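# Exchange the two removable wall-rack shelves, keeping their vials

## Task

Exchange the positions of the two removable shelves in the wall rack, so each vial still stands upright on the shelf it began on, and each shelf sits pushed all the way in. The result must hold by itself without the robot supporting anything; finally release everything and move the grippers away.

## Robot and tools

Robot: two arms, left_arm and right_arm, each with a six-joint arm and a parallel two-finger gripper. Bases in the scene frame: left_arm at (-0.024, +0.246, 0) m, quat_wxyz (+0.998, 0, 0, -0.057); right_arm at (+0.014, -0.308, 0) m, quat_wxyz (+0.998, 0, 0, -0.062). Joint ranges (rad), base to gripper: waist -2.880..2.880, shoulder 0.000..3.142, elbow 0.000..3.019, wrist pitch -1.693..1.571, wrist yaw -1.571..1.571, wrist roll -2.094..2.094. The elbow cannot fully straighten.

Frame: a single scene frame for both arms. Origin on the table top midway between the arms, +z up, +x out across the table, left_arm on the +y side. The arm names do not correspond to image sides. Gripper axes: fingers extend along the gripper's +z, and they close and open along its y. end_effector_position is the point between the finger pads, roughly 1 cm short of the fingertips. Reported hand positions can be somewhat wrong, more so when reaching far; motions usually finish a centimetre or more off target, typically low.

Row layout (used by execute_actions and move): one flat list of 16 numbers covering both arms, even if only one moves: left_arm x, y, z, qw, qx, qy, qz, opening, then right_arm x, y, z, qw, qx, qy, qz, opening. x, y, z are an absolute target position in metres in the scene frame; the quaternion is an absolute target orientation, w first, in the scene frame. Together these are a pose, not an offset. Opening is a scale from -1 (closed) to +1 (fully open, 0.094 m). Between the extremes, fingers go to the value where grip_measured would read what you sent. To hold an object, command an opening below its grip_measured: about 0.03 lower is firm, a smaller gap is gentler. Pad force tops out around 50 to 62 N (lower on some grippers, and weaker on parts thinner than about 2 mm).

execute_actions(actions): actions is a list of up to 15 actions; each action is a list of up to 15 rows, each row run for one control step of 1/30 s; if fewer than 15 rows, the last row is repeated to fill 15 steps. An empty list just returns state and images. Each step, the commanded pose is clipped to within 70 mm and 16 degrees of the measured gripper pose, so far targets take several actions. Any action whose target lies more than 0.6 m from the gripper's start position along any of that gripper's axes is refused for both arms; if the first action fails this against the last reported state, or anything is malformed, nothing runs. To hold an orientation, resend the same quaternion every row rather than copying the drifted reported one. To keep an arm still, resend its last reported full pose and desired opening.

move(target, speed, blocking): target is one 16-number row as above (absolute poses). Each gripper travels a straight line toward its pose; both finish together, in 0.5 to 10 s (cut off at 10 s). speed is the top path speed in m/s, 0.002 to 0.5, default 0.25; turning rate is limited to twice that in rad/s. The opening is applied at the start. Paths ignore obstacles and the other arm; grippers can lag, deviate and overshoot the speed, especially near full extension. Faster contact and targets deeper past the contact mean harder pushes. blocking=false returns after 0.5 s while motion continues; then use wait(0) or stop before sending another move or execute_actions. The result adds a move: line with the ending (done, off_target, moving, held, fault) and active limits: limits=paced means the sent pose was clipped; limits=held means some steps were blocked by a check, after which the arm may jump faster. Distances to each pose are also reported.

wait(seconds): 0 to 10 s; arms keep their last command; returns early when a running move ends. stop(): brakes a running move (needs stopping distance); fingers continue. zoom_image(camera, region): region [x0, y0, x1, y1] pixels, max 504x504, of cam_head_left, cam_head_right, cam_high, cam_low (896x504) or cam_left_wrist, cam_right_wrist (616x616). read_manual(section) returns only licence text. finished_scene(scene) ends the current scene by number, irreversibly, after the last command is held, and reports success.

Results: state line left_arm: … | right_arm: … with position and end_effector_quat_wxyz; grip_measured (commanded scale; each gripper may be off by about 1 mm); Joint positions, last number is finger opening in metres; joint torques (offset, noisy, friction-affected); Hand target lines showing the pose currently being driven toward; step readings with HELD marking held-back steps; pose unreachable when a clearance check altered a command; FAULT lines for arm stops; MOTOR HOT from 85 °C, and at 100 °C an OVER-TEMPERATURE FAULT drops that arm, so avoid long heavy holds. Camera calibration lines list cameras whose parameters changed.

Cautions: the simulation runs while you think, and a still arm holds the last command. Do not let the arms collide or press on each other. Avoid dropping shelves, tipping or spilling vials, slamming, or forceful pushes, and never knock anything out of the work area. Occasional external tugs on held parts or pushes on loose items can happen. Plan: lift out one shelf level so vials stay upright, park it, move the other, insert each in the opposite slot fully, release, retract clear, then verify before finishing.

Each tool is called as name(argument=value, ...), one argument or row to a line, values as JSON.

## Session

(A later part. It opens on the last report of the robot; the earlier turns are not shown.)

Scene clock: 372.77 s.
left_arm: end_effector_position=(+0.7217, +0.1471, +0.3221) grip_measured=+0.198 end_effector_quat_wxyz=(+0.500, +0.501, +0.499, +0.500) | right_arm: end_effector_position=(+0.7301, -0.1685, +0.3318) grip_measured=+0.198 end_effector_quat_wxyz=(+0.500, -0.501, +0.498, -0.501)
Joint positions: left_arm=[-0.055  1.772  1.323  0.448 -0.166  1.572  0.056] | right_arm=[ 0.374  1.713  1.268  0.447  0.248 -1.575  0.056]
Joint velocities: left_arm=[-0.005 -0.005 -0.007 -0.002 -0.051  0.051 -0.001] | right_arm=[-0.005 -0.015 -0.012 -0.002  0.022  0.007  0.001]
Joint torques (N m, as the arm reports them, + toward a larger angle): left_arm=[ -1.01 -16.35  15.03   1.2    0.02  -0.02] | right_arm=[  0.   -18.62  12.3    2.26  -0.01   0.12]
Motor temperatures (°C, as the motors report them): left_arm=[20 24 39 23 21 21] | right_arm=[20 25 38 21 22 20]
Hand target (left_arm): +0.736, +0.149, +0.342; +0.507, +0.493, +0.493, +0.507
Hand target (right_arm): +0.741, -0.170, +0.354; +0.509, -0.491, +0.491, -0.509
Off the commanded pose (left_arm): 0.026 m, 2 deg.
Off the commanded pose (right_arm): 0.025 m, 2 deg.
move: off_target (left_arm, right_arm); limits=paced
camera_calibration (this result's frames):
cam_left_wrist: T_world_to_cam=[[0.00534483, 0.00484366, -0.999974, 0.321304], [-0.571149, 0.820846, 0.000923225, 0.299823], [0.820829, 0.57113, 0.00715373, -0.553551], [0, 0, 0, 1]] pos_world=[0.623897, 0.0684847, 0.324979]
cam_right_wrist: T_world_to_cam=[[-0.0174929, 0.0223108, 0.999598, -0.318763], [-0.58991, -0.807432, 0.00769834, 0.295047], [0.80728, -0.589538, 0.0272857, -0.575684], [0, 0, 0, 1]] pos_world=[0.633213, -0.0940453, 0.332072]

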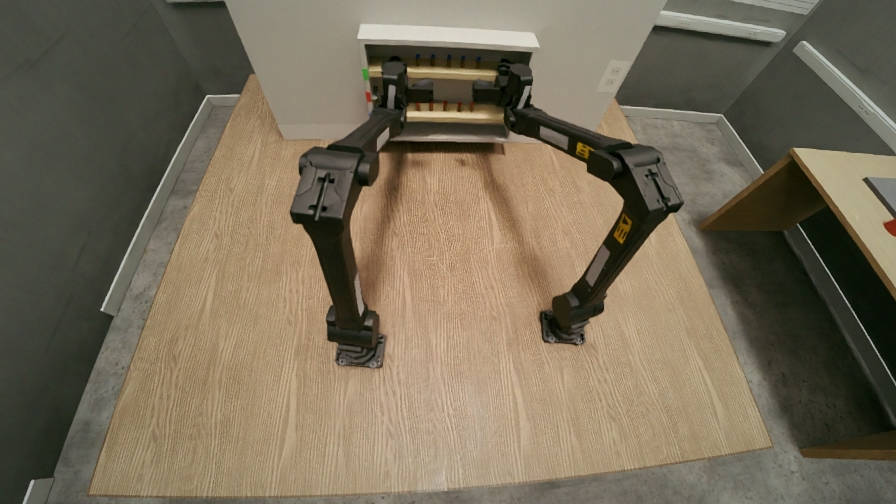

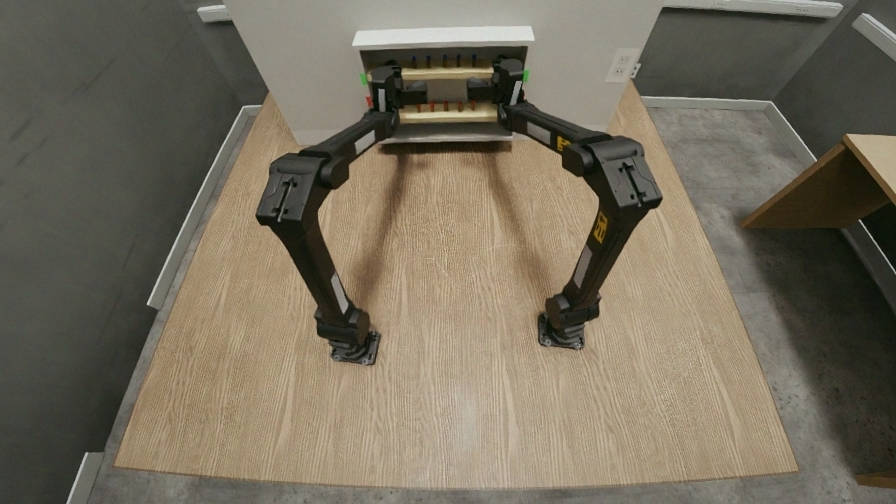

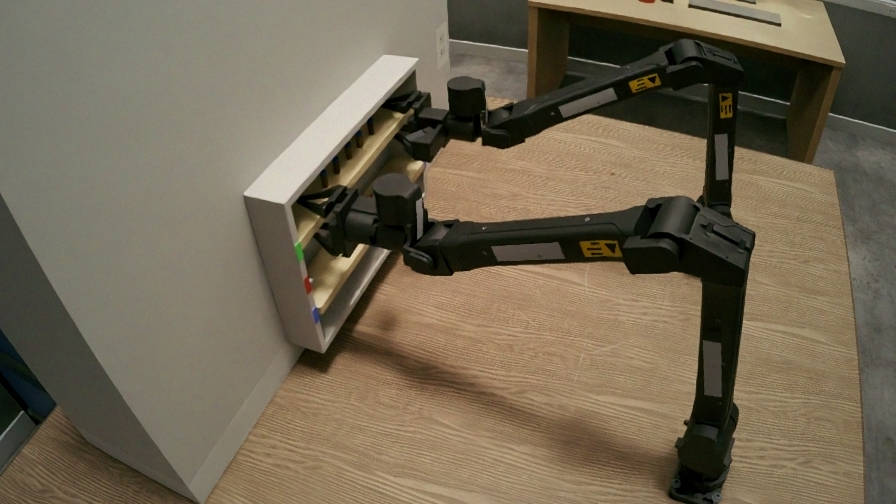

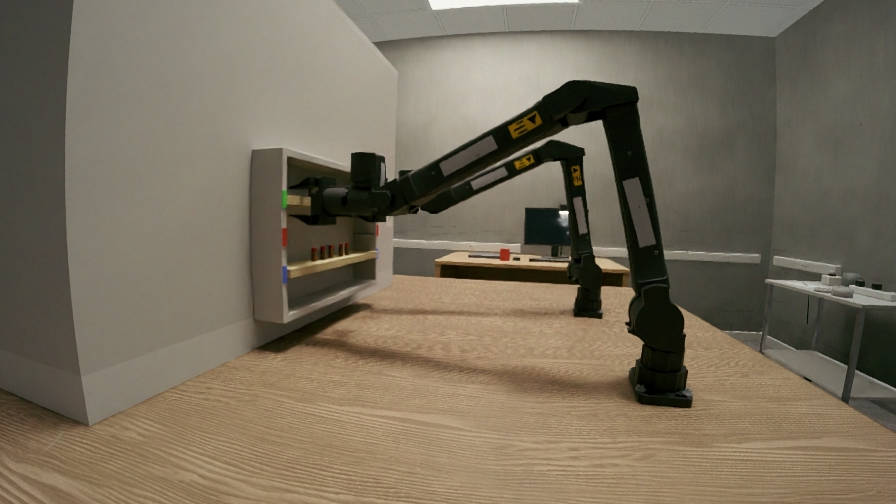

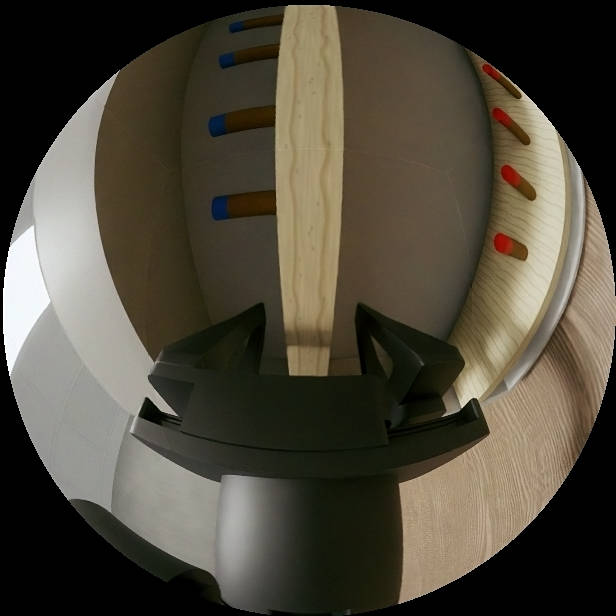

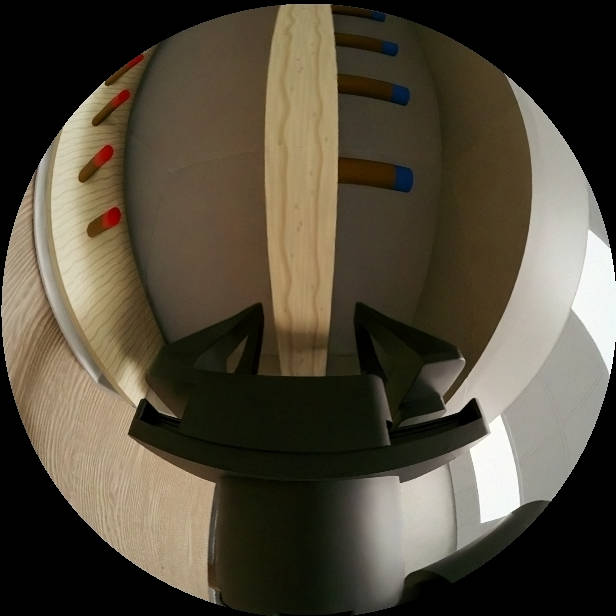

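execute_actions(
  actions=[
    [[0.738,0.15,0.342,0.507,0.493,0.493,0.507,-0.2,0.743,-0.17,0.352,0.509,-0.491,0.491,-0.509,-0.2],[0.738,0.15,0.342,0.507,0.493,0.493,0.507,-0.4,0.743,-0.17,0.351,0.509,-0.491,0.491,-0.509,-0.4],[0.738,0.15,0.342,0.507,0.493,0.493,0.507,-0.45,0.743,-0.17,0.351,0.509,-0.491,0.491,-0.509,-0.45],[0.738,0.15,0.342,0.507,0.493,0.493,0.507,-0.5,0.743,-0.17,0.351,0.509,-0.491,0.491,-0.509,-0.5],[0.738,0.15,0.342,0.507,0.493,0.493,0.507,-0.52,0.743,-0.17,0.351,0.509,-0.491,0.491,-0.509,-0.52],[0.738,0.15,0.342,0.507,0.493,0.493,0.507,-0.54,0.743,-0.17,0.351,0.509,-0.491,0.491,-0.509,-0.54],[0.738,0.15,0.342,0.507,0.493,0.493,0.507,-0.56,0.743,-0.17,0.351,0.509,-0.491,0.491,-0.509,-0.56],[0.738,0.15,0.342,0.507,0.493,0.493,0.507,-0.58,0.743,-0.17,0.351,0.509,-0.491,0.491,-0.509,-0.58],[0.738,0.15,0.342,0.507,0.493,0.493,0.507,-0.6,0.743,-0.17,0.351,0.509,-0.491,0.491,-0.509,-0.6],[0.738,0.15,0.342,0.507,0.493,0.493,0.507,-0.62,0.743,-0.17,0.351,0.509,-0.491,0.491,-0.509,-0.62],[0.738,0.15,0.342,0.507,0.493,0.493,0.507,-0.64,0.743,-0.17,0.351,0.509,-0.491,0.491,-0.509,-0.64],[0.738,0.15,0.342,0.507,0.493,0.493,0.507,-0.66,0.743,-0.17,0.351,0.509,-0.491,0.491,-0.509,-0.66],[0.738,0.15,0.342,0.507,0.493,0.493,0.507,-0.69,0.743,-0.17,0.351,0.509,-0.491,0.491,-0.509,-0.69]],
    [[0.735,0.149,0.345,0.509,0.491,0.491,0.509,-0.69,0.741,-0.17,0.3525,0.51,-0.49,0.49,-0.51,-0.69],[0.732,0.149,0.348,0.511,0.489,0.489,0.511,-0.69,0.7385,-0.17,0.354,0.511,-0.489,0.489,-0.511,-0.69],[0.729,0.148,0.351,0.513,0.487,0.487,0.513,-0.69,0.736,-0.169,0.3555,0.512,-0.488,0.488,-0.512,-0.69],[0.726,0.148,0.354,0.515,0.485,0.485,0.515,-0.69,0.7335,-0.169,0.357,0.514,-0.486,0.486,-0.514,-0.69],[0.723,0.1471,0.357,0.517,0.483,0.483,0.517,-0.69,0.731,-0.1685,0.3585,0.515,-0.485,0.485,-0.515,-0.69],[0.72,0.1471,0.36,0.519,0.481,0.481,0.519,-0.69,0.7285,-0.1685,0.36,0.516,-0.484,0.484,-0.516,-0.69],[0.7175,0.1471,0.363,0.52,0.48,0.48,0.52,-0.69,0.726,-0.1685,0.3615,0.517,-0.483,0.483,-0.517,-0.69],[0.715,0.1471,0.365,0.521,0.479,0.479,0.521,-0.69,0.724,-0.1685,0.363,0.518,-0.482,0.482,-0.518,-0.69],[0.713,0.1471,0.366,0.521,0.479,0.479,0.521,-0.69,0.722,-0.1685,0.364,0.518,-0.482,0.482,-0.518,-0.69],[0.711,0.1471,0.366,0.521,0.479,0.479,0.521,-0.69,0.72,-0.1685,0.364,0.518,-0.482,0.482,-0.518,-0.69],[0.7085,0.1471,0.366,0.521,0.479,0.479,0.521,-0.69,0.7175,-0.1685,0.364,0.518,-0.482,0.482,-0.518,-0.69],[0.706,0.1471,0.366,0.521,0.479,0.479,0.521,-0.69,0.715,-0.1685,0.364,0.518,-0.482,0.482,-0.518,-0.69],[0.703,0.1471,0.366,0.521,0.479,0.479,0.521,-0.69,0.712,-0.1685,0.364,0.518,-0.482,0.482,-0.518,-0.69],[0.7,0.1471,0.366,0.521,0.479,0.479,0.521,-0.69,0.709,-0.1685,0.364,0.518,-0.482,0.482,-0.518,-0.69],[0.697,0.1471,0.366,0.521,0.479,0.479,0.521,-0.69,0.706,-0.1685,0.364,0.518,-0.482,0.482,-0.518,-0.69]],
    [[0.694,0.1471,0.366,0.521,0.479,0.479,0.521,-0.69,0.703,-0.1685,0.364,0.518,-0.482,0.482,-0.518,-0.69],[0.691,0.1471,0.366,0.521,0.479,0.479,0.521,-0.69,0.7,-0.1685,0.364,0.518,-0.482,0.482,-0.518,-0.69],[0.688,0.1471,0.366,0.521,0.479,0.479,0.521,-0.69,0.697,-0.1685,0.364,0.518,-0.482,0.482,-0.518,-0.69],[0.685,0.1471,0.366,0.521,0.479,0.479,0.521,-0.69,0.694,-0.1685,0.364,0.518,-0.482,0.482,-0.518,-0.69],[0.682,0.1471,0.366,0.521,0.479,0.479,0.521,-0.69,0.691,-0.1685,0.364,0.518,-0.482,0.482,-0.518,-0.69],[0.679,0.1471,0.366,0.521,0.479,0.479,0.521,-0.69,0.688,-0.1685,0.364,0.518,-0.482,0.482,-0.518,-0.69],[0.676,0.1471,0.366,0.521,0.479,0.479,0.521,-0.69,0.685,-0.1685,0.364,0.518,-0.482,0.482,-0.518,-0.69],[0.673,0.1471,0.366,0.521,0.479,0.479,0.521,-0.69,0.682,-0.1685,0.364,0.518,-0.482,0.482,-0.518,-0.69],[0.671,0.1471,0.366,0.521,0.479,0.479,0.521,-0.69,0.68,-0.1685,0.364,0.518,-0.482,0.482,-0.518,-0.69],[0.669,0.1471,0.366,0.521,0.479,0.479,0.521,-0.69,0.678,-0.1685,0.364,0.518,-0.482,0.482,-0.518,-0.69],[0.668,0.1471,0.366,0.521,0.479,0.479,0.521,-0.69,0.677,-0.1685,0.364,0.518,-0.482,0.482,-0.518,-0.69]],
  ],
)

Scene clock: 409.90 s.
left_arm: end_effector_position=(+0.6772, +0.1456, +0.3235) grip_measured=-0.643 end_effector_quat_wxyz=(+0.499, +0.503, +0.498, +0.499) | right_arm: end_effector_position=(+0.6847, -0.1705, +0.3321) grip_measured=-0.636 end_effector_quat_wxyz=(+0.499, -0.500, +0.498, -0.502)
Joint positions: left_arm=[-0.071  1.667  1.186  0.477 -0.178  1.575  0.017] | right_arm=[ 0.393  1.608  1.132  0.479  0.271 -1.576  0.017]
Joint velocities: left_arm=[-0.005 -0.015 -0.027 -0.022 -0.007  0.007 -0.001] | right_arm=[-0.015  0.005 -0.032 -0.007 -0.022  0.007 -0.   ]
Joint torques (N m, as the arm reports them, + toward a larger angle): left_arm=[ -1.66 -19.14  10.22   3.61  -0.5    0.08] | right_arm=[  0.57 -20.93   8.44   4.21   0.5    0.04]
Motor temperatures (°C, as the motors report them): left_arm=[20 24 42 23 21 21] | right_arm=[20 25 41 21 22 20]
Hand target (left_arm): +0.668, +0.148, +0.365; +0.520, +0.479, +0.479, +0.521
Hand target (right_arm): +0.677, -0.169, +0.363; +0.518, -0.481, +0.483, -0.517
Off the commanded pose (left_arm): 0.044 m, 5 deg.
Off the commanded pose (right_arm): 0.033 m, 4 deg.
Step readings (end_effector_position; steps 1 to 15: 1st action; 16 to 30: 2nd action; 31 to 45: 3rd action):
0: left_arm (+0.7217, +0.1471, +0.3221) | right_arm (+0.7301, -0.1685, +0.3318)
1: left_arm (+0.7217, +0.1469, +0.3221) | right_arm (+0.7301, -0.1684, +0.3318)
2: left_arm (+0.7217, +0.1468, +0.3221) | right_arm (+0.7301, -0.1684, +0.3318)
4: left_arm (+0.7217, +0.1468, +0.3221) | right_arm (+0.7301, -0.1684, +0.3318)
8: left_arm (+0.7217, +0.1468, +0.3221) | right_arm (+0.7301, -0.1684, +0.3316)
15: left_arm (+0.7221, +0.1466, +0.3232) | right_arm (+0.7304, -0.1683, +0.3305)
16: left_arm (+0.7221, +0.1466, +0.3232) | right_arm (+0.7304, -0.1683, +0.3305)
17: left_arm (+0.7221, +0.1466, +0.3232) | right_arm (+0.7304, -0.1683, +0.3305)
19: left_arm (+0.7221, +0.1466, +0.3232) | right_arm (+0.7304, -0.1683, +0.3308)
23: left_arm (+0.7221, +0.1469, +0.3238) | right_arm (+0.7304, -0.1685, +0.3320)
30: left_arm (+0.7148, +0.1461, +0.3237) | right_arm (+0.7220, -0.1698, +0.3313)
31: left_arm (+0.7119, +0.1456, +0.3238) | right_arm (+0.7191, -0.1702, +0.3311)
32: left_arm (+0.7088, +0.1452, +0.3238) | right_arm (+0.7159, -0.1705, +0.3312)
34: left_arm (+0.7023, +0.1451, +0.3238) | right_arm (+0.7094, -0.1709, +0.3312)
38: left_arm (+0.6898, +0.1453, +0.3235) | right_arm (+0.6967, -0.1708, +0.3312)
45: end_effector_position above
camera_calibration (this result's frames):
cam_left_wrist: T_world_to_cam=[[0.00312886, 0.00830773, -0.999961, 0.323968], [-0.56863, 0.822578, 0.00505479, 0.272296], [0.822587, 0.568592, 0.00729776, -0.516993], [0, 0, 0, 1]] pos_world=[0.579094, 0.0672821, 0.326352]
cam_right_wrist: T_world_to_cam=[[-0.0185051, 0.0235448, 0.999552, -0.318821], [-0.59269, -0.805391, 0.0079986, 0.268805], [0.805218, -0.592276, 0.0288586, -0.539836], [0, 0, 0, 1]] pos_world=[0.588104, -0.0957328, 0.332107]

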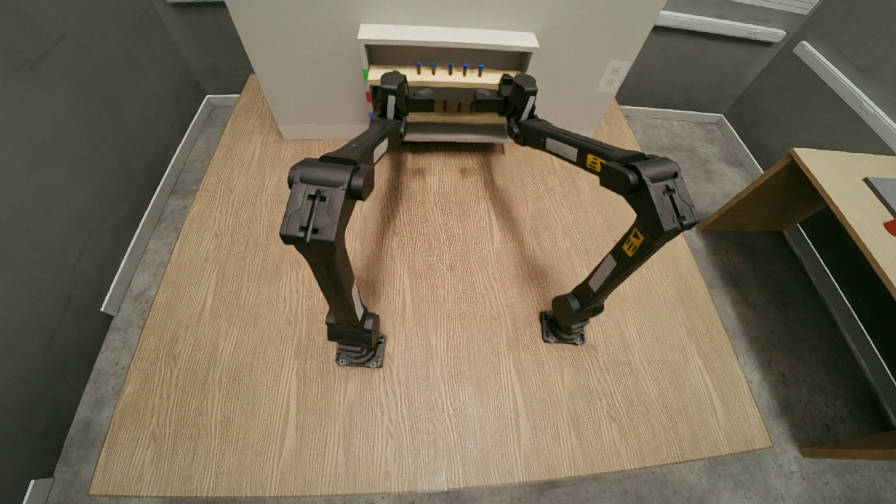

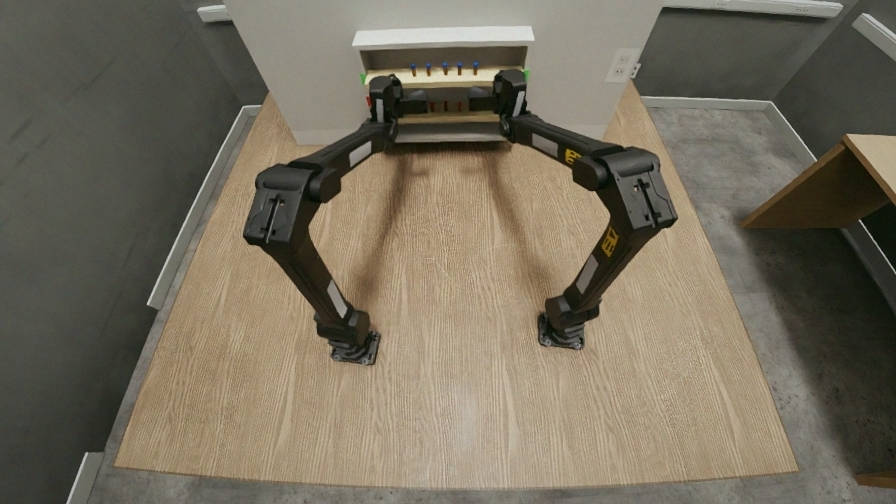

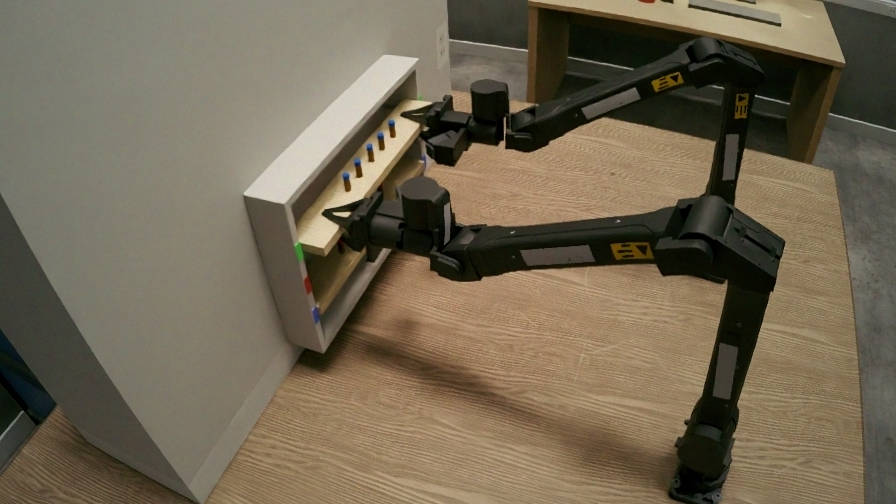

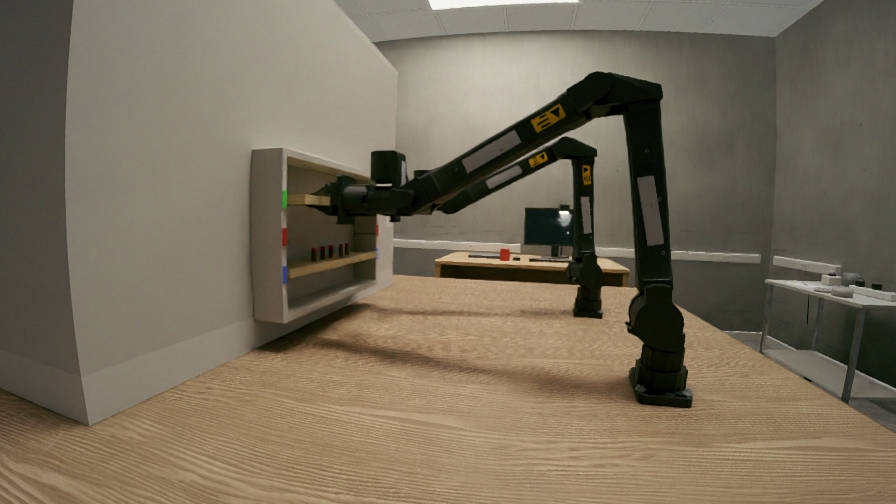

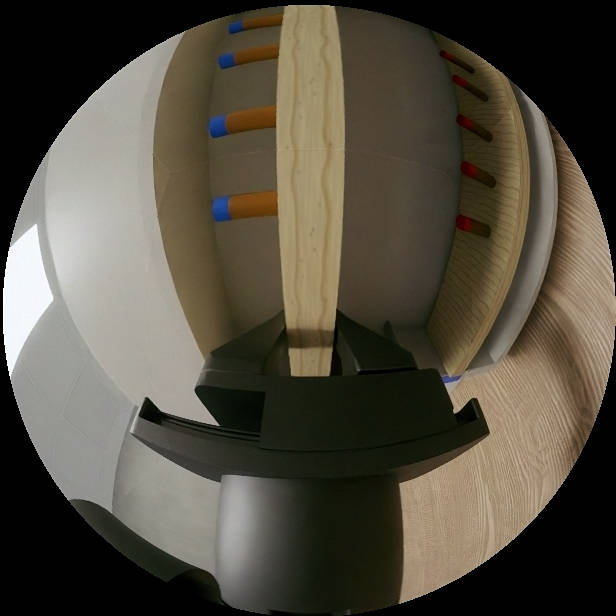

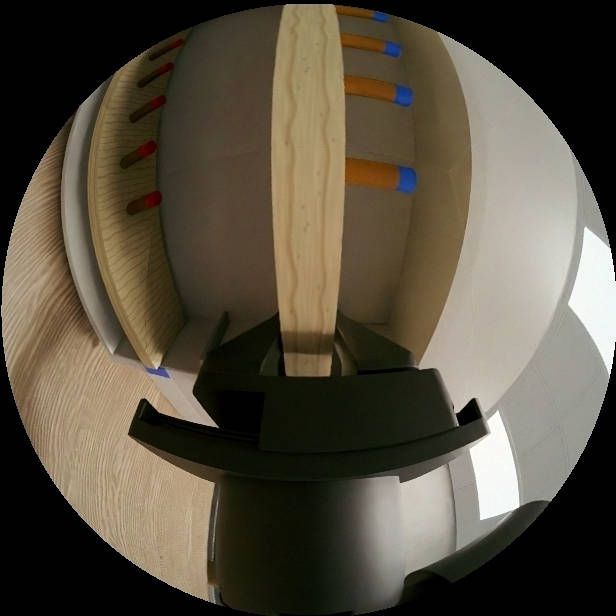

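execute_actions(
  actions=[
    [[0.667,0.1471,0.367,0.521,0.479,0.479,0.521,-0.69,0.676,-0.1685,0.364,0.518,-0.482,0.482,-0.518,-0.69],[0.665,0.1471,0.368,0.521,0.479,0.479,0.521,-0.69,0.674,-0.1685,0.365,0.518,-0.482,0.482,-0.518,-0.69],[0.662,0.1471,0.369,0.521,0.479,0.479,0.521,-0.69,0.671,-0.1685,0.365,0.518,-0.482,0.482,-0.518,-0.69],[0.659,0.1471,0.369,0.521,0.479,0.479,0.521,-0.69,0.668,-0.1685,0.365,0.518,-0.482,0.482,-0.518,-0.69],[0.6555,0.1471,0.369,0.521,0.479,0.479,0.521,-0.69,0.6645,-0.1685,0.365,0.518,-0.482,0.482,-0.518,-0.69],[0.652,0.1471,0.369,0.521,0.479,0.479,0.521,-0.69,0.661,-0.1685,0.365,0.518,-0.482,0.482,-0.518,-0.69],[0.6485,0.1471,0.369,0.521,0.479,0.479,0.521,-0.69,0.6575,-0.1685,0.365,0.518,-0.482,0.482,-0.518,-0.69],[0.645,0.1471,0.369,0.521,0.479,0.479,0.521,-0.69,0.654,-0.1685,0.365,0.518,-0.482,0.482,-0.518,-0.69],[0.6415,0.1471,0.369,0.521,0.479,0.479,0.521,-0.69,0.6505,-0.1685,0.365,0.518,-0.482,0.482,-0.518,-0.69],[0.638,0.1471,0.369,0.521,0.479,0.479,0.521,-0.69,0.647,-0.1685,0.365,0.518,-0.482,0.482,-0.518,-0.69],[0.6345,0.1471,0.369,0.521,0.479,0.479,0.521,-0.69,0.6435,-0.1685,0.365,0.518,-0.482,0.482,-0.518,-0.69],[0.631,0.1471,0.369,0.521,0.479,0.479,0.521,-0.69,0.64,-0.1685,0.365,0.518,-0.482,0.482,-0.518,-0.69],[0.628,0.1471,0.369,0.521,0.479,0.479,0.521,-0.69,0.637,-0.1685,0.365,0.518,-0.482,0.482,-0.518,-0.69],[0.625,0.1471,0.369,0.521,0.479,0.479,0.521,-0.69,0.634,-0.1685,0.365,0.518,-0.482,0.482,-0.518,-0.69],[0.623,0.1471,0.369,0.521,0.479,0.479,0.521,-0.69,0.632,-0.1685,0.365,0.518,-0.482,0.482,-0.518,-0.69]],
    [[0.622,0.1471,0.369,0.521,0.479,0.479,0.521,-0.69,0.631,-0.1685,0.365,0.518,-0.482,0.482,-0.518,-0.69],[0.622,0.1471,0.368,0.521,0.479,0.479,0.521,-0.69,0.631,-0.1685,0.365,0.518,-0.482,0.482,-0.518,-0.69],[0.622,0.1471,0.366,0.52,0.48,0.48,0.52,-0.69,0.631,-0.1685,0.364,0.518,-0.482,0.482,-0.518,-0.69],[0.623,0.1471,0.363,0.519,0.481,0.481,0.519,-0.69,0.632,-0.1685,0.362,0.517,-0.483,0.483,-0.517,-0.69],[0.624,0.1471,0.36,0.518,0.482,0.482,0.518,-0.69,0.633,-0.1685,0.36,0.516,-0.484,0.484,-0.516,-0.69],[0.625,0.1471,0.357,0.517,0.483,0.483,0.517,-0.69,0.634,-0.1685,0.358,0.516,-0.484,0.484,-0.516,-0.69],[0.626,0.1471,0.354,0.517,0.483,0.483,0.517,-0.69,0.635,-0.1685,0.356,0.515,-0.485,0.485,-0.515,-0.69],[0.627,0.1471,0.351,0.516,0.484,0.484,0.516,-0.69,0.636,-0.1685,0.354,0.515,-0.485,0.485,-0.515,-0.69],[0.628,0.1471,0.348,0.515,0.485,0.485,0.515,-0.69,0.636,-0.1685,0.352,0.514,-0.486,0.486,-0.514,-0.69],[0.629,0.1471,0.345,0.515,0.485,0.485,0.515,-0.69,0.637,-0.1685,0.35,0.514,-0.486,0.486,-0.514,-0.69],[0.63,0.1471,0.342,0.515,0.485,0.485,0.515,-0.69,0.638,-0.1685,0.347,0.514,-0.486,0.486,-0.514,-0.69],[0.63,0.1471,0.339,0.515,0.485,0.485,0.515,-0.69,0.638,-0.1685,0.344,0.514,-0.486,0.486,-0.514,-0.69],[0.63,0.1471,0.336,0.515,0.485,0.485,0.515,-0.69,0.638,-0.1685,0.341,0.514,-0.486,0.486,-0.514,-0.69],[0.63,0.1471,0.333,0.515,0.485,0.485,0.515,-0.69,0.638,-0.1685,0.338,0.514,-0.486,0.486,-0.514,-0.69],[0.63,0.1471,0.33,0.515,0.485,0.485,0.515,-0.69,0.638,-0.1685,0.335,0.514,-0.486,0.486,-0.514,-0.69]],
    [[0.63,0.1471,0.327,0.515,0.485,0.485,0.515,-0.69,0.638,-0.1685,0.332,0.514,-0.486,0.486,-0.514,-0.69],[0.63,0.1471,0.324,0.515,0.485,0.485,0.515,-0.69,0.638,-0.1685,0.329,0.514,-0.486,0.486,-0.514,-0.69],[0.63,0.1471,0.321,0.515,0.485,0.485,0.515,-0.69,0.638,-0.1685,0.326,0.514,-0.486,0.486,-0.514,-0.69],[0.63,0.1471,0.318,0.515,0.485,0.485,0.515,-0.69,0.638,-0.1685,0.323,0.514,-0.486,0.486,-0.514,-0.69],[0.63,0.1471,0.315,0.515,0.485,0.485,0.515,-0.69,0.638,-0.1685,0.32,0.514,-0.486,0.486,-0.514,-0.69],[0.63,0.1471,0.312,0.515,0.485,0.485,0.515,-0.69,0.638,-0.1685,0.317,0.514,-0.486,0.486,-0.514,-0.69],[0.63,0.1471,0.309,0.515,0.485,0.485,0.515,-0.69,0.638,-0.1685,0.314,0.514,-0.486,0.486,-0.514,-0.69],[0.63,0.1471,0.306,0.515,0.485,0.485,0.515,-0.69,0.638,-0.1685,0.311,0.514,-0.486,0.486,-0.514,-0.69],[0.63,0.1471,0.303,0.515,0.485,0.485,0.515,-0.69,0.638,-0.1685,0.308,0.514,-0.486,0.486,-0.514,-0.69],[0.63,0.1471,0.3,0.515,0.485,0.485,0.515,-0.69,0.638,-0.1685,0.305,0.514,-0.486,0.486,-0.514,-0.69],[0.63,0.1471,0.297,0.515,0.485,0.485,0.515,-0.69,0.638,-0.1685,0.302,0.514,-0.486,0.486,-0.514,-0.69],[0.63,0.1471,0.295,0.515,0.485,0.485,0.515,-0.69,0.638,-0.1685,0.3,0.514,-0.486,0.486,-0.514,-0.69],[0.63,0.1471,0.293,0.515,0.485,0.485,0.515,-0.69,0.638,-0.1685,0.298,0.514,-0.486,0.486,-0.514,-0.69],[0.63,0.1471,0.292,0.515,0.485,0.485,0.515,-0.69,0.638,-0.1685,0.297,0.514,-0.486,0.486,-0.514,-0.69]],
  ],
)

Scene clock: 459.53 s.
left_arm: end_effector_position=(+0.6291, +0.1466, +0.2714) grip_measured=-0.643 end_effector_quat_wxyz=(+0.498, +0.504, +0.500, +0.498) | right_arm: end_effector_position=(+0.6395, -0.1697, +0.2800) grip_measured=-0.636 end_effector_quat_wxyz=(+0.498, -0.502, +0.497, -0.503)
Joint positions: left_arm=[-0.087  1.632  0.983  0.64  -0.198  1.574  0.017] | right_arm=[ 0.42   1.583  0.941  0.644  0.296 -1.58   0.017]
Joint velocities: left_arm=[-0.005  0.103 -0.061  0.095 -0.022 -0.007  0.   ] | right_arm=[ 0.015  0.083 -0.051  0.1   -0.037 -0.037 -0.   ]
Joint torques (N m, as the arm reports them, + toward a larger angle): left_arm=[ -1.46 -15.31   9.82   3.92  -0.29   0.06] | right_arm=[  0.68 -16.52   7.95   4.41   0.34   0.1 ]
Motor temperatures (°C, as the motors report them): left_arm=[20 25 38 24 22 21] | right_arm=[20 26 37 22 22 20]
Hand target (left_arm): +0.630, +0.147, +0.292; +0.514, +0.485, +0.485, +0.515
Hand target (right_arm): +0.638, -0.168, +0.297; +0.514, -0.486, +0.486, -0.513
Off the commanded pose (left_arm): 0.021 m, 4 deg.
Off the commanded pose (right_arm): 0.017 m, 3 deg.
Step readings (end_effector_position; steps 1 to 15: 1st action; 16 to 30: 2nd action; 31 to 45: 3rd action):
0: left_arm (+0.6771, +0.1456, +0.3233) | right_arm (+0.6847, -0.1705, +0.3321)
1: left_arm (+0.6771, +0.1457, +0.3233) | right_arm (+0.6847, -0.1705, +0.3321)
2: left_arm (+0.6770, +0.1458, +0.3235) | right_arm (+0.6845, -0.1706, +0.3319)
4: left_arm (+0.6755, +0.1456, +0.3232) | right_arm (+0.6825, -0.1707, +0.3309)
8: left_arm (+0.6644, +0.1456, +0.3231) | right_arm (+0.6711, -0.1709, +0.3307)
15: left_arm (+0.6380, +0.1458, +0.3231) | right_arm (+0.6453, -0.1709, +0.3316)
16: left_arm (+0.6351, +0.1459, +0.3230) | right_arm (+0.6425, -0.1708, +0.3317)
17: left_arm (+0.6329, +0.1460, +0.3233) | right_arm (+0.6404, -0.1708, +0.3319)
19: left_arm (+0.6307, +0.1461, +0.3240) | right_arm (+0.6384, -0.1707, +0.3327)
23: left_arm (+0.6302, +0.1462, +0.3241) | right_arm (+0.6383, -0.1705, +0.3334)
30: left_arm (+0.6286, +0.1466, +0.3248) | right_arm (+0.6386, -0.1703, +0.3324)
31: left_arm (+0.6284, +0.1467, +0.3232) | right_arm (+0.6385, -0.1700, +0.3308)
32: left_arm (+0.6283, +0.1467, +0.3208) | right_arm (+0.6384, -0.1700, +0.3286)
34: left_arm (+0.6283, +0.1467, +0.3140) | right_arm (+0.6384, -0.1700, +0.3219)
38: left_arm (+0.6289, +0.1467, +0.2969) | right_arm (+0.6390, -0.1698, +0.3048)
45: end_effector_position above
camera_calibration (this result's frames):
cam_left_wrist: T_world_to_cam=[[-0.00211983, 0.00791459, -0.999966, 0.275341], [-0.570798, 0.821054, 0.00770856, 0.245265], [0.821088, 0.570795, 0.00277714, -0.475815], [0, 0, 0, 1]] pos_world=[0.531266, 0.0680376, 0.274763]
cam_right_wrist: T_world_to_cam=[[-0.0170508, 0.027702, 0.999471, -0.267825], [-0.59176, -0.806021, 0.0122449, 0.241245], [0.805934, -0.591238, 0.0301363, -0.502104], [0, 0, 0, 1]] pos_world=[0.542855, -0.0949956, 0.279861]

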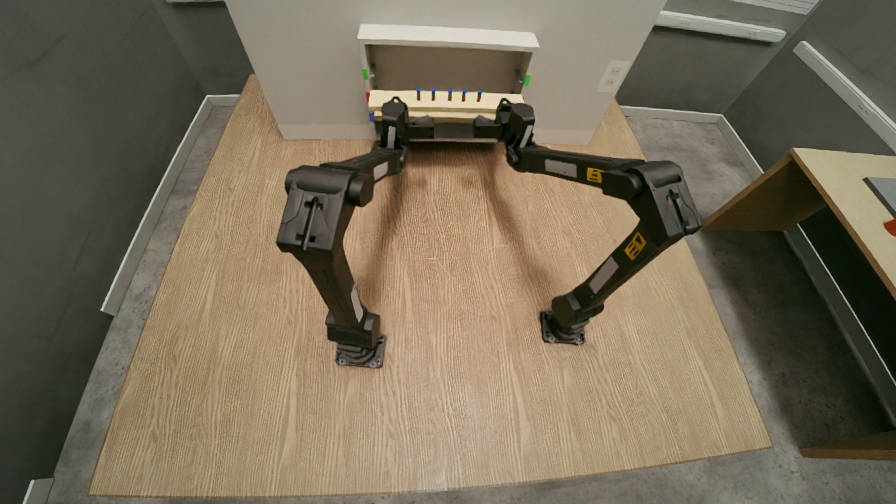

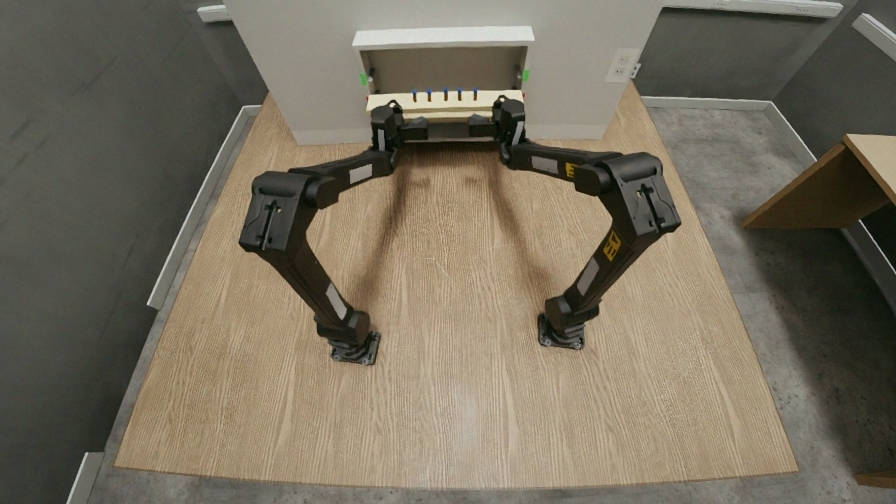

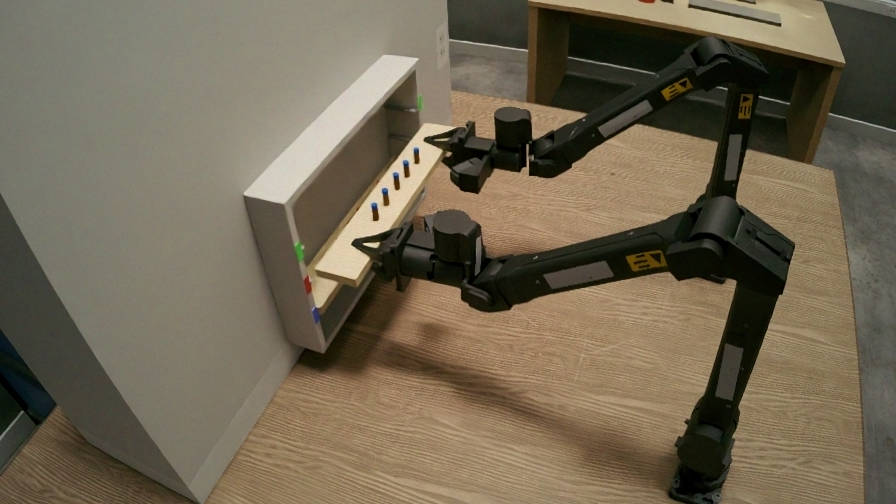

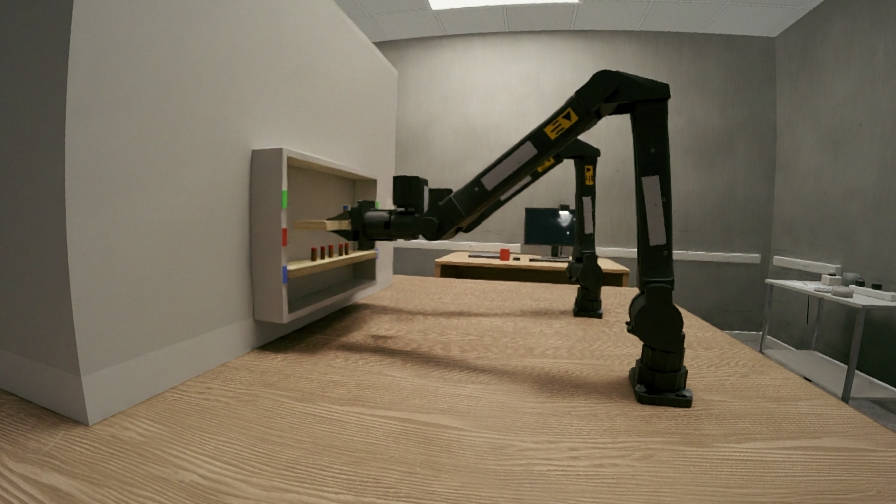

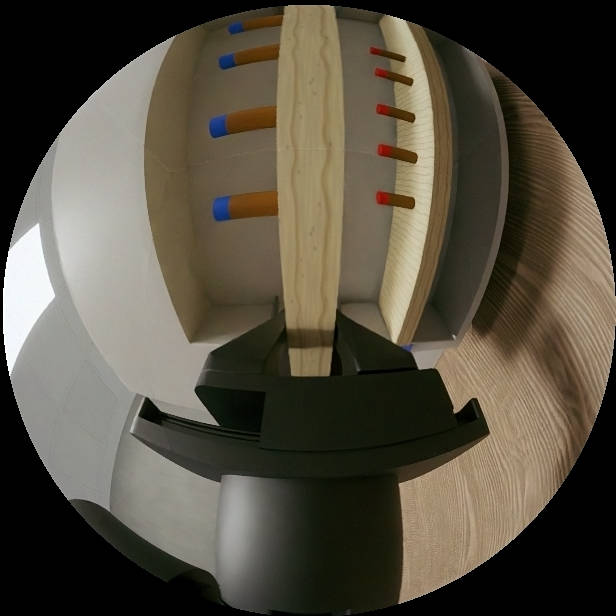

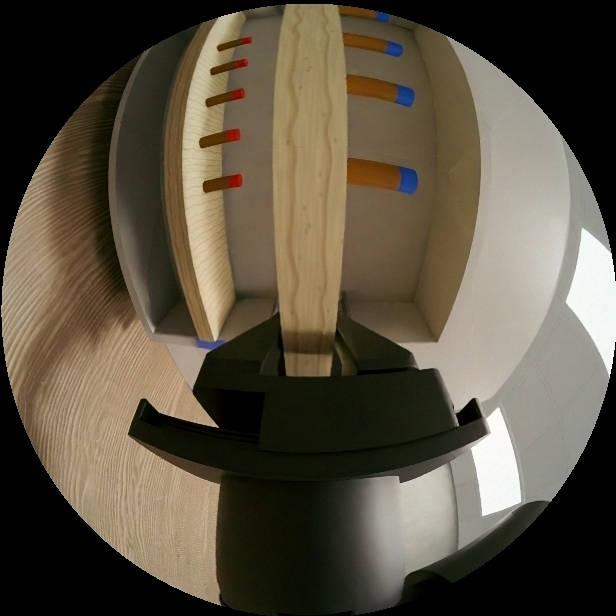

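execute_actions(
  actions=[
    [[0.633,0.1475,0.2945,0.515,0.485,0.485,0.515,-0.69,0.641,-0.169,0.2995,0.514,-0.486,0.486,-0.514,-0.69],[0.636,0.148,0.297,0.516,0.484,0.484,0.516,-0.69,0.644,-0.17,0.302,0.515,-0.485,0.485,-0.515,-0.69],[0.639,0.1485,0.2995,0.516,0.484,0.484,0.516,-0.69,0.647,-0.171,0.3045,0.516,-0.484,0.484,-0.516,-0.69],[0.642,0.1485,0.302,0.517,0.483,0.483,0.517,-0.69,0.65,-0.1715,0.307,0.516,-0.484,0.484,-0.516,-0.69],[0.645,0.1485,0.3045,0.517,0.483,0.483,0.517,-0.69,0.653,-0.1715,0.3095,0.517,-0.483,0.483,-0.517,-0.69],[0.648,0.1485,0.307,0.518,0.482,0.482,0.518,-0.69,0.6555,-0.1715,0.312,0.518,-0.482,0.482,-0.518,-0.69],[0.651,0.1485,0.309,0.518,0.482,0.482,0.518,-0.69,0.658,-0.1715,0.314,0.518,-0.482,0.482,-0.518,-0.69],[0.653,0.1485,0.31,0.518,0.482,0.482,0.518,-0.69,0.66,-0.1715,0.315,0.518,-0.482,0.482,-0.518,-0.69],[0.655,0.1485,0.31,0.518,0.482,0.482,0.518,-0.69,0.662,-0.1715,0.315,0.518,-0.482,0.482,-0.518,-0.69],[0.657,0.1485,0.31,0.518,0.482,0.482,0.518,-0.69,0.664,-0.1715,0.315,0.518,-0.482,0.482,-0.518,-0.69],[0.659,0.1485,0.31,0.518,0.482,0.482,0.518,-0.69,0.666,-0.1715,0.315,0.518,-0.482,0.482,-0.518,-0.69],[0.661,0.1485,0.31,0.518,0.482,0.482,0.518,-0.69,0.668,-0.1715,0.315,0.518,-0.482,0.482,-0.518,-0.69],[0.663,0.1485,0.31,0.518,0.482,0.482,0.518,-0.69,0.67,-0.1715,0.315,0.518,-0.482,0.482,-0.518,-0.69],[0.6645,0.1485,0.31,0.518,0.482,0.482,0.518,-0.69,0.6715,-0.1715,0.315,0.518,-0.482,0.482,-0.518,-0.69],[0.666,0.1485,0.31,0.518,0.482,0.482,0.518,-0.69,0.673,-0.1715,0.315,0.518,-0.482,0.482,-0.518,-0.69]],
    [[0.6675,0.1485,0.31,0.518,0.482,0.482,0.518,-0.69,0.6745,-0.1715,0.315,0.518,-0.482,0.482,-0.518,-0.69],[0.669,0.1485,0.31,0.518,0.482,0.482,0.518,-0.69,0.676,-0.1715,0.315,0.518,-0.482,0.482,-0.518,-0.69],[0.6705,0.1485,0.31,0.518,0.482,0.482,0.518,-0.69,0.6775,-0.1715,0.315,0.518,-0.482,0.482,-0.518,-0.69],[0.672,0.1485,0.31,0.518,0.482,0.482,0.518,-0.69,0.679,-0.1715,0.315,0.518,-0.482,0.482,-0.518,-0.69],[0.6735,0.1485,0.31,0.518,0.482,0.482,0.518,-0.69,0.6805,-0.1715,0.315,0.518,-0.482,0.482,-0.518,-0.69],[0.675,0.1485,0.31,0.518,0.482,0.482,0.518,-0.69,0.682,-0.1715,0.315,0.518,-0.482,0.482,-0.518,-0.69],[0.6765,0.1485,0.31,0.518,0.482,0.482,0.518,-0.69,0.6835,-0.1715,0.315,0.518,-0.482,0.482,-0.518,-0.69],[0.678,0.1485,0.31,0.518,0.482,0.482,0.518,-0.69,0.685,-0.1715,0.315,0.518,-0.482,0.482,-0.518,-0.69],[0.6795,0.1485,0.31,0.518,0.482,0.482,0.518,-0.69,0.6865,-0.1715,0.315,0.518,-0.482,0.482,-0.518,-0.69],[0.681,0.1485,0.31,0.518,0.482,0.482,0.518,-0.69,0.688,-0.1715,0.315,0.518,-0.482,0.482,-0.518,-0.69],[0.6825,0.1485,0.31,0.518,0.482,0.482,0.518,-0.69,0.6895,-0.1715,0.315,0.518,-0.482,0.482,-0.518,-0.69],[0.684,0.1485,0.31,0.518,0.482,0.482,0.518,-0.69,0.691,-0.1715,0.315,0.518,-0.482,0.482,-0.518,-0.69]],
  ],
)

Scene clock: 487.00 s.
left_arm: end_effector_position=(+0.6590, +0.1460, +0.2623) grip_measured=-0.643 end_effector_quat_wxyz=(+0.498, +0.505, +0.500, +0.497) | right_arm: end_effector_position=(+0.6682, -0.1697, +0.2703) grip_measured=-0.636 end_effector_quat_wxyz=(+0.497, -0.506, +0.497, -0.499)
Joint positions: left_arm=[-0.076  1.711  1.063  0.638 -0.184  1.572  0.017] | right_arm=[ 0.401  1.657  1.012  0.637  0.271 -1.58   0.017]
Joint velocities: left_arm=[-0.005  0.054  0.056 -0.002  0.037  0.051  0.   ] | right_arm=[-0.015  0.044  0.056 -0.017  0.022 -0.037 -0.001]
Joint torques (N m, as the arm reports them, + toward a larger angle): left_arm=[ -0.45 -16.26  15.69   1.82   0.11   0.1 ] | right_arm=[  0.29 -17.78  13.04   2.88  -0.17   0.06]
Motor temperatures (°C, as the motors report them): left_arm=[20 25 38 24 22 21] | right_arm=[20 25 36 22 22 20]
Hand target (left_arm): +0.678, +0.149, +0.311; +0.517, +0.482, +0.481, +0.518
Hand target (right_arm): +0.685, -0.173, +0.316; +0.518, -0.481, +0.482, -0.518
Off the commanded pose (left_arm): 0.054 m, 5 deg.
Off the commanded pose (right_arm): 0.050 m, 5 deg.
Step readings (end_effector_position; steps 1 to 15: 1st action; 16 to 30: 2nd action):
0: left_arm (+0.6292, +0.1466, +0.2690) | right_arm (+0.6396, -0.1697, +0.2774)
1: left_arm (+0.6292, +0.1466, +0.2690) | right_arm (+0.6396, -0.1697, +0.2774)
2: left_arm (+0.6292, +0.1466, +0.2690) | right_arm (+0.6396, -0.1695, +0.2774)
4: left_arm (+0.6292, +0.1468, +0.2690) | right_arm (+0.6396, -0.1689, +0.2774)
8: left_arm (+0.6296, +0.1477, +0.2680) | right_arm (+0.6398, -0.1681, +0.2762)
15: left_arm (+0.6366, +0.1463, +0.2601) | right_arm (+0.6460, -0.1696, +0.2680)
16: left_arm (+0.6383, +0.1458, +0.2594) | right_arm (+0.6477, -0.1700, +0.2674)
17: left_arm (+0.6400, +0.1457, +0.2589) | right_arm (+0.6493, -0.1701, +0.2666)
19: left_arm (+0.6432, +0.1454, +0.2583) | right_arm (+0.6524, -0.1704, +0.2665)
23: left_arm (+0.6491, +0.1457, +0.2594) | right_arm (+0.6582, -0.1701, +0.2674)
30: end_effector_position above
camera_calibration (this result's frames):
cam_left_wrist: T_world_to_cam=[[-0.00475471, 0.00640319, -0.999968, 0.26832], [-0.568599, 0.822577, 0.00797089, 0.261186], [0.822601, 0.568618, -0.00027027, -0.499816], [0, 0, 0, 1]] pos_world=[0.560936, 0.0676411, 0.266094]
cam_right_wrist: T_world_to_cam=[[-0.00806541, 0.0302532, 0.99951, -0.263279], [-0.586683, -0.809575, 0.0197701, 0.252274], [0.809776, -0.586236, 0.0242786, -0.525027], [0, 0, 0, 1]] pos_world=[0.571036, -0.0955901, 0.270909]

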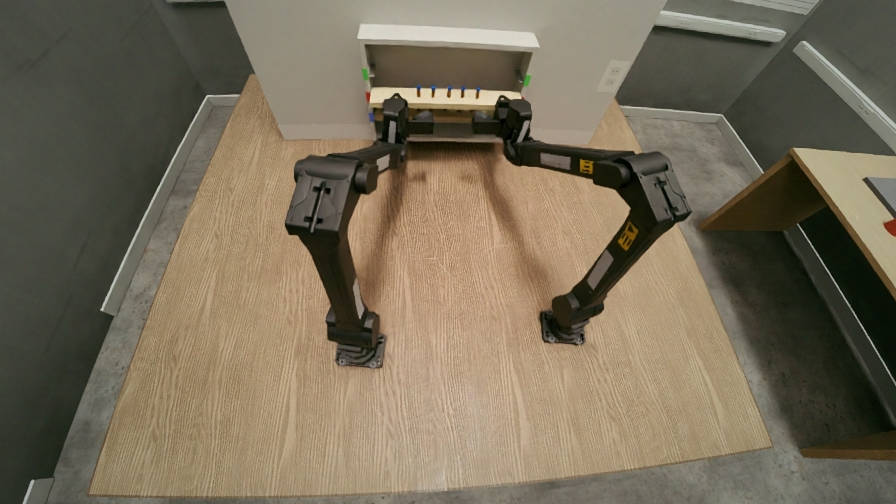

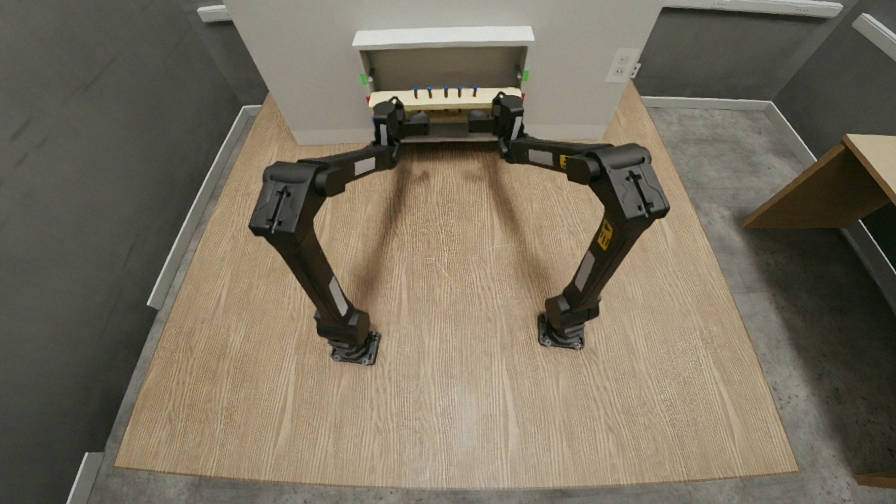

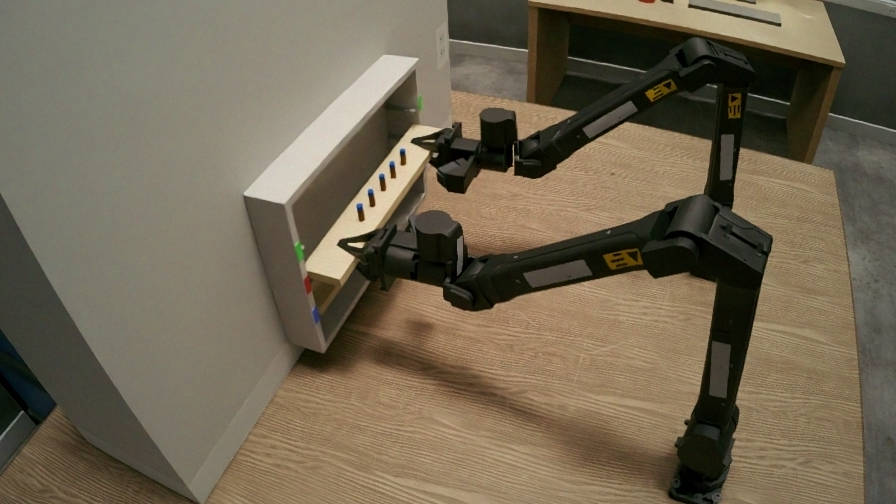

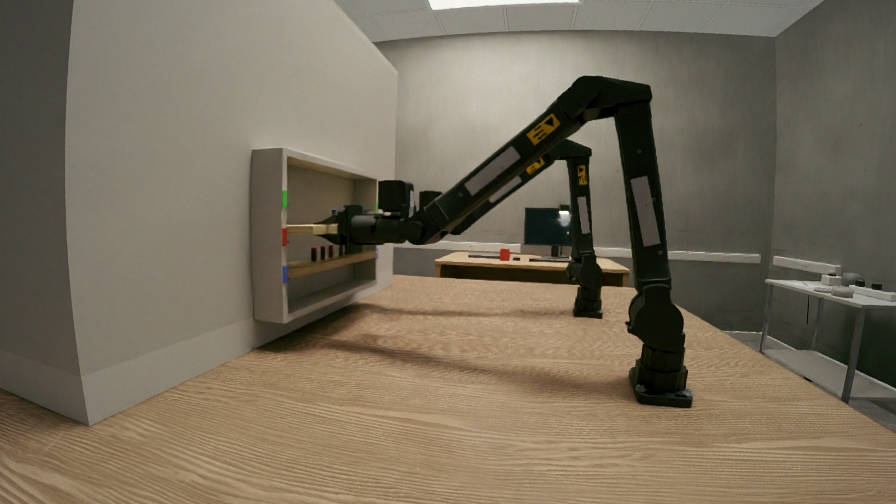

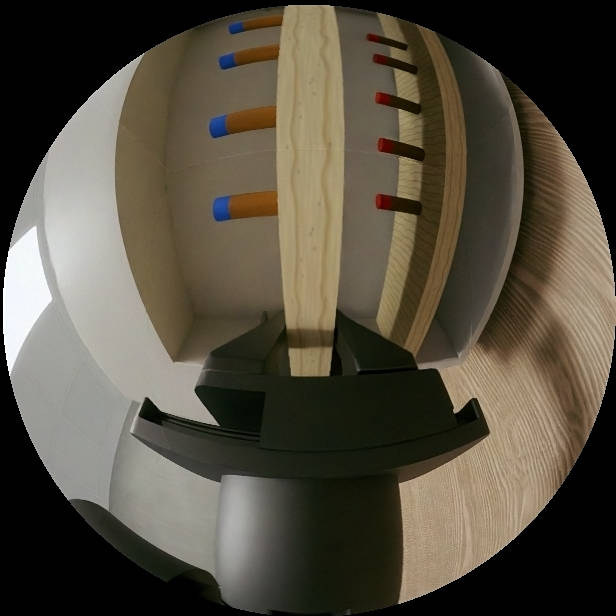

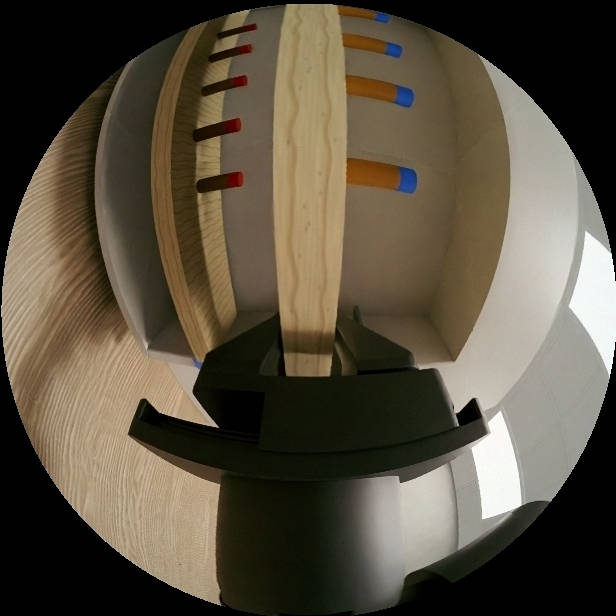

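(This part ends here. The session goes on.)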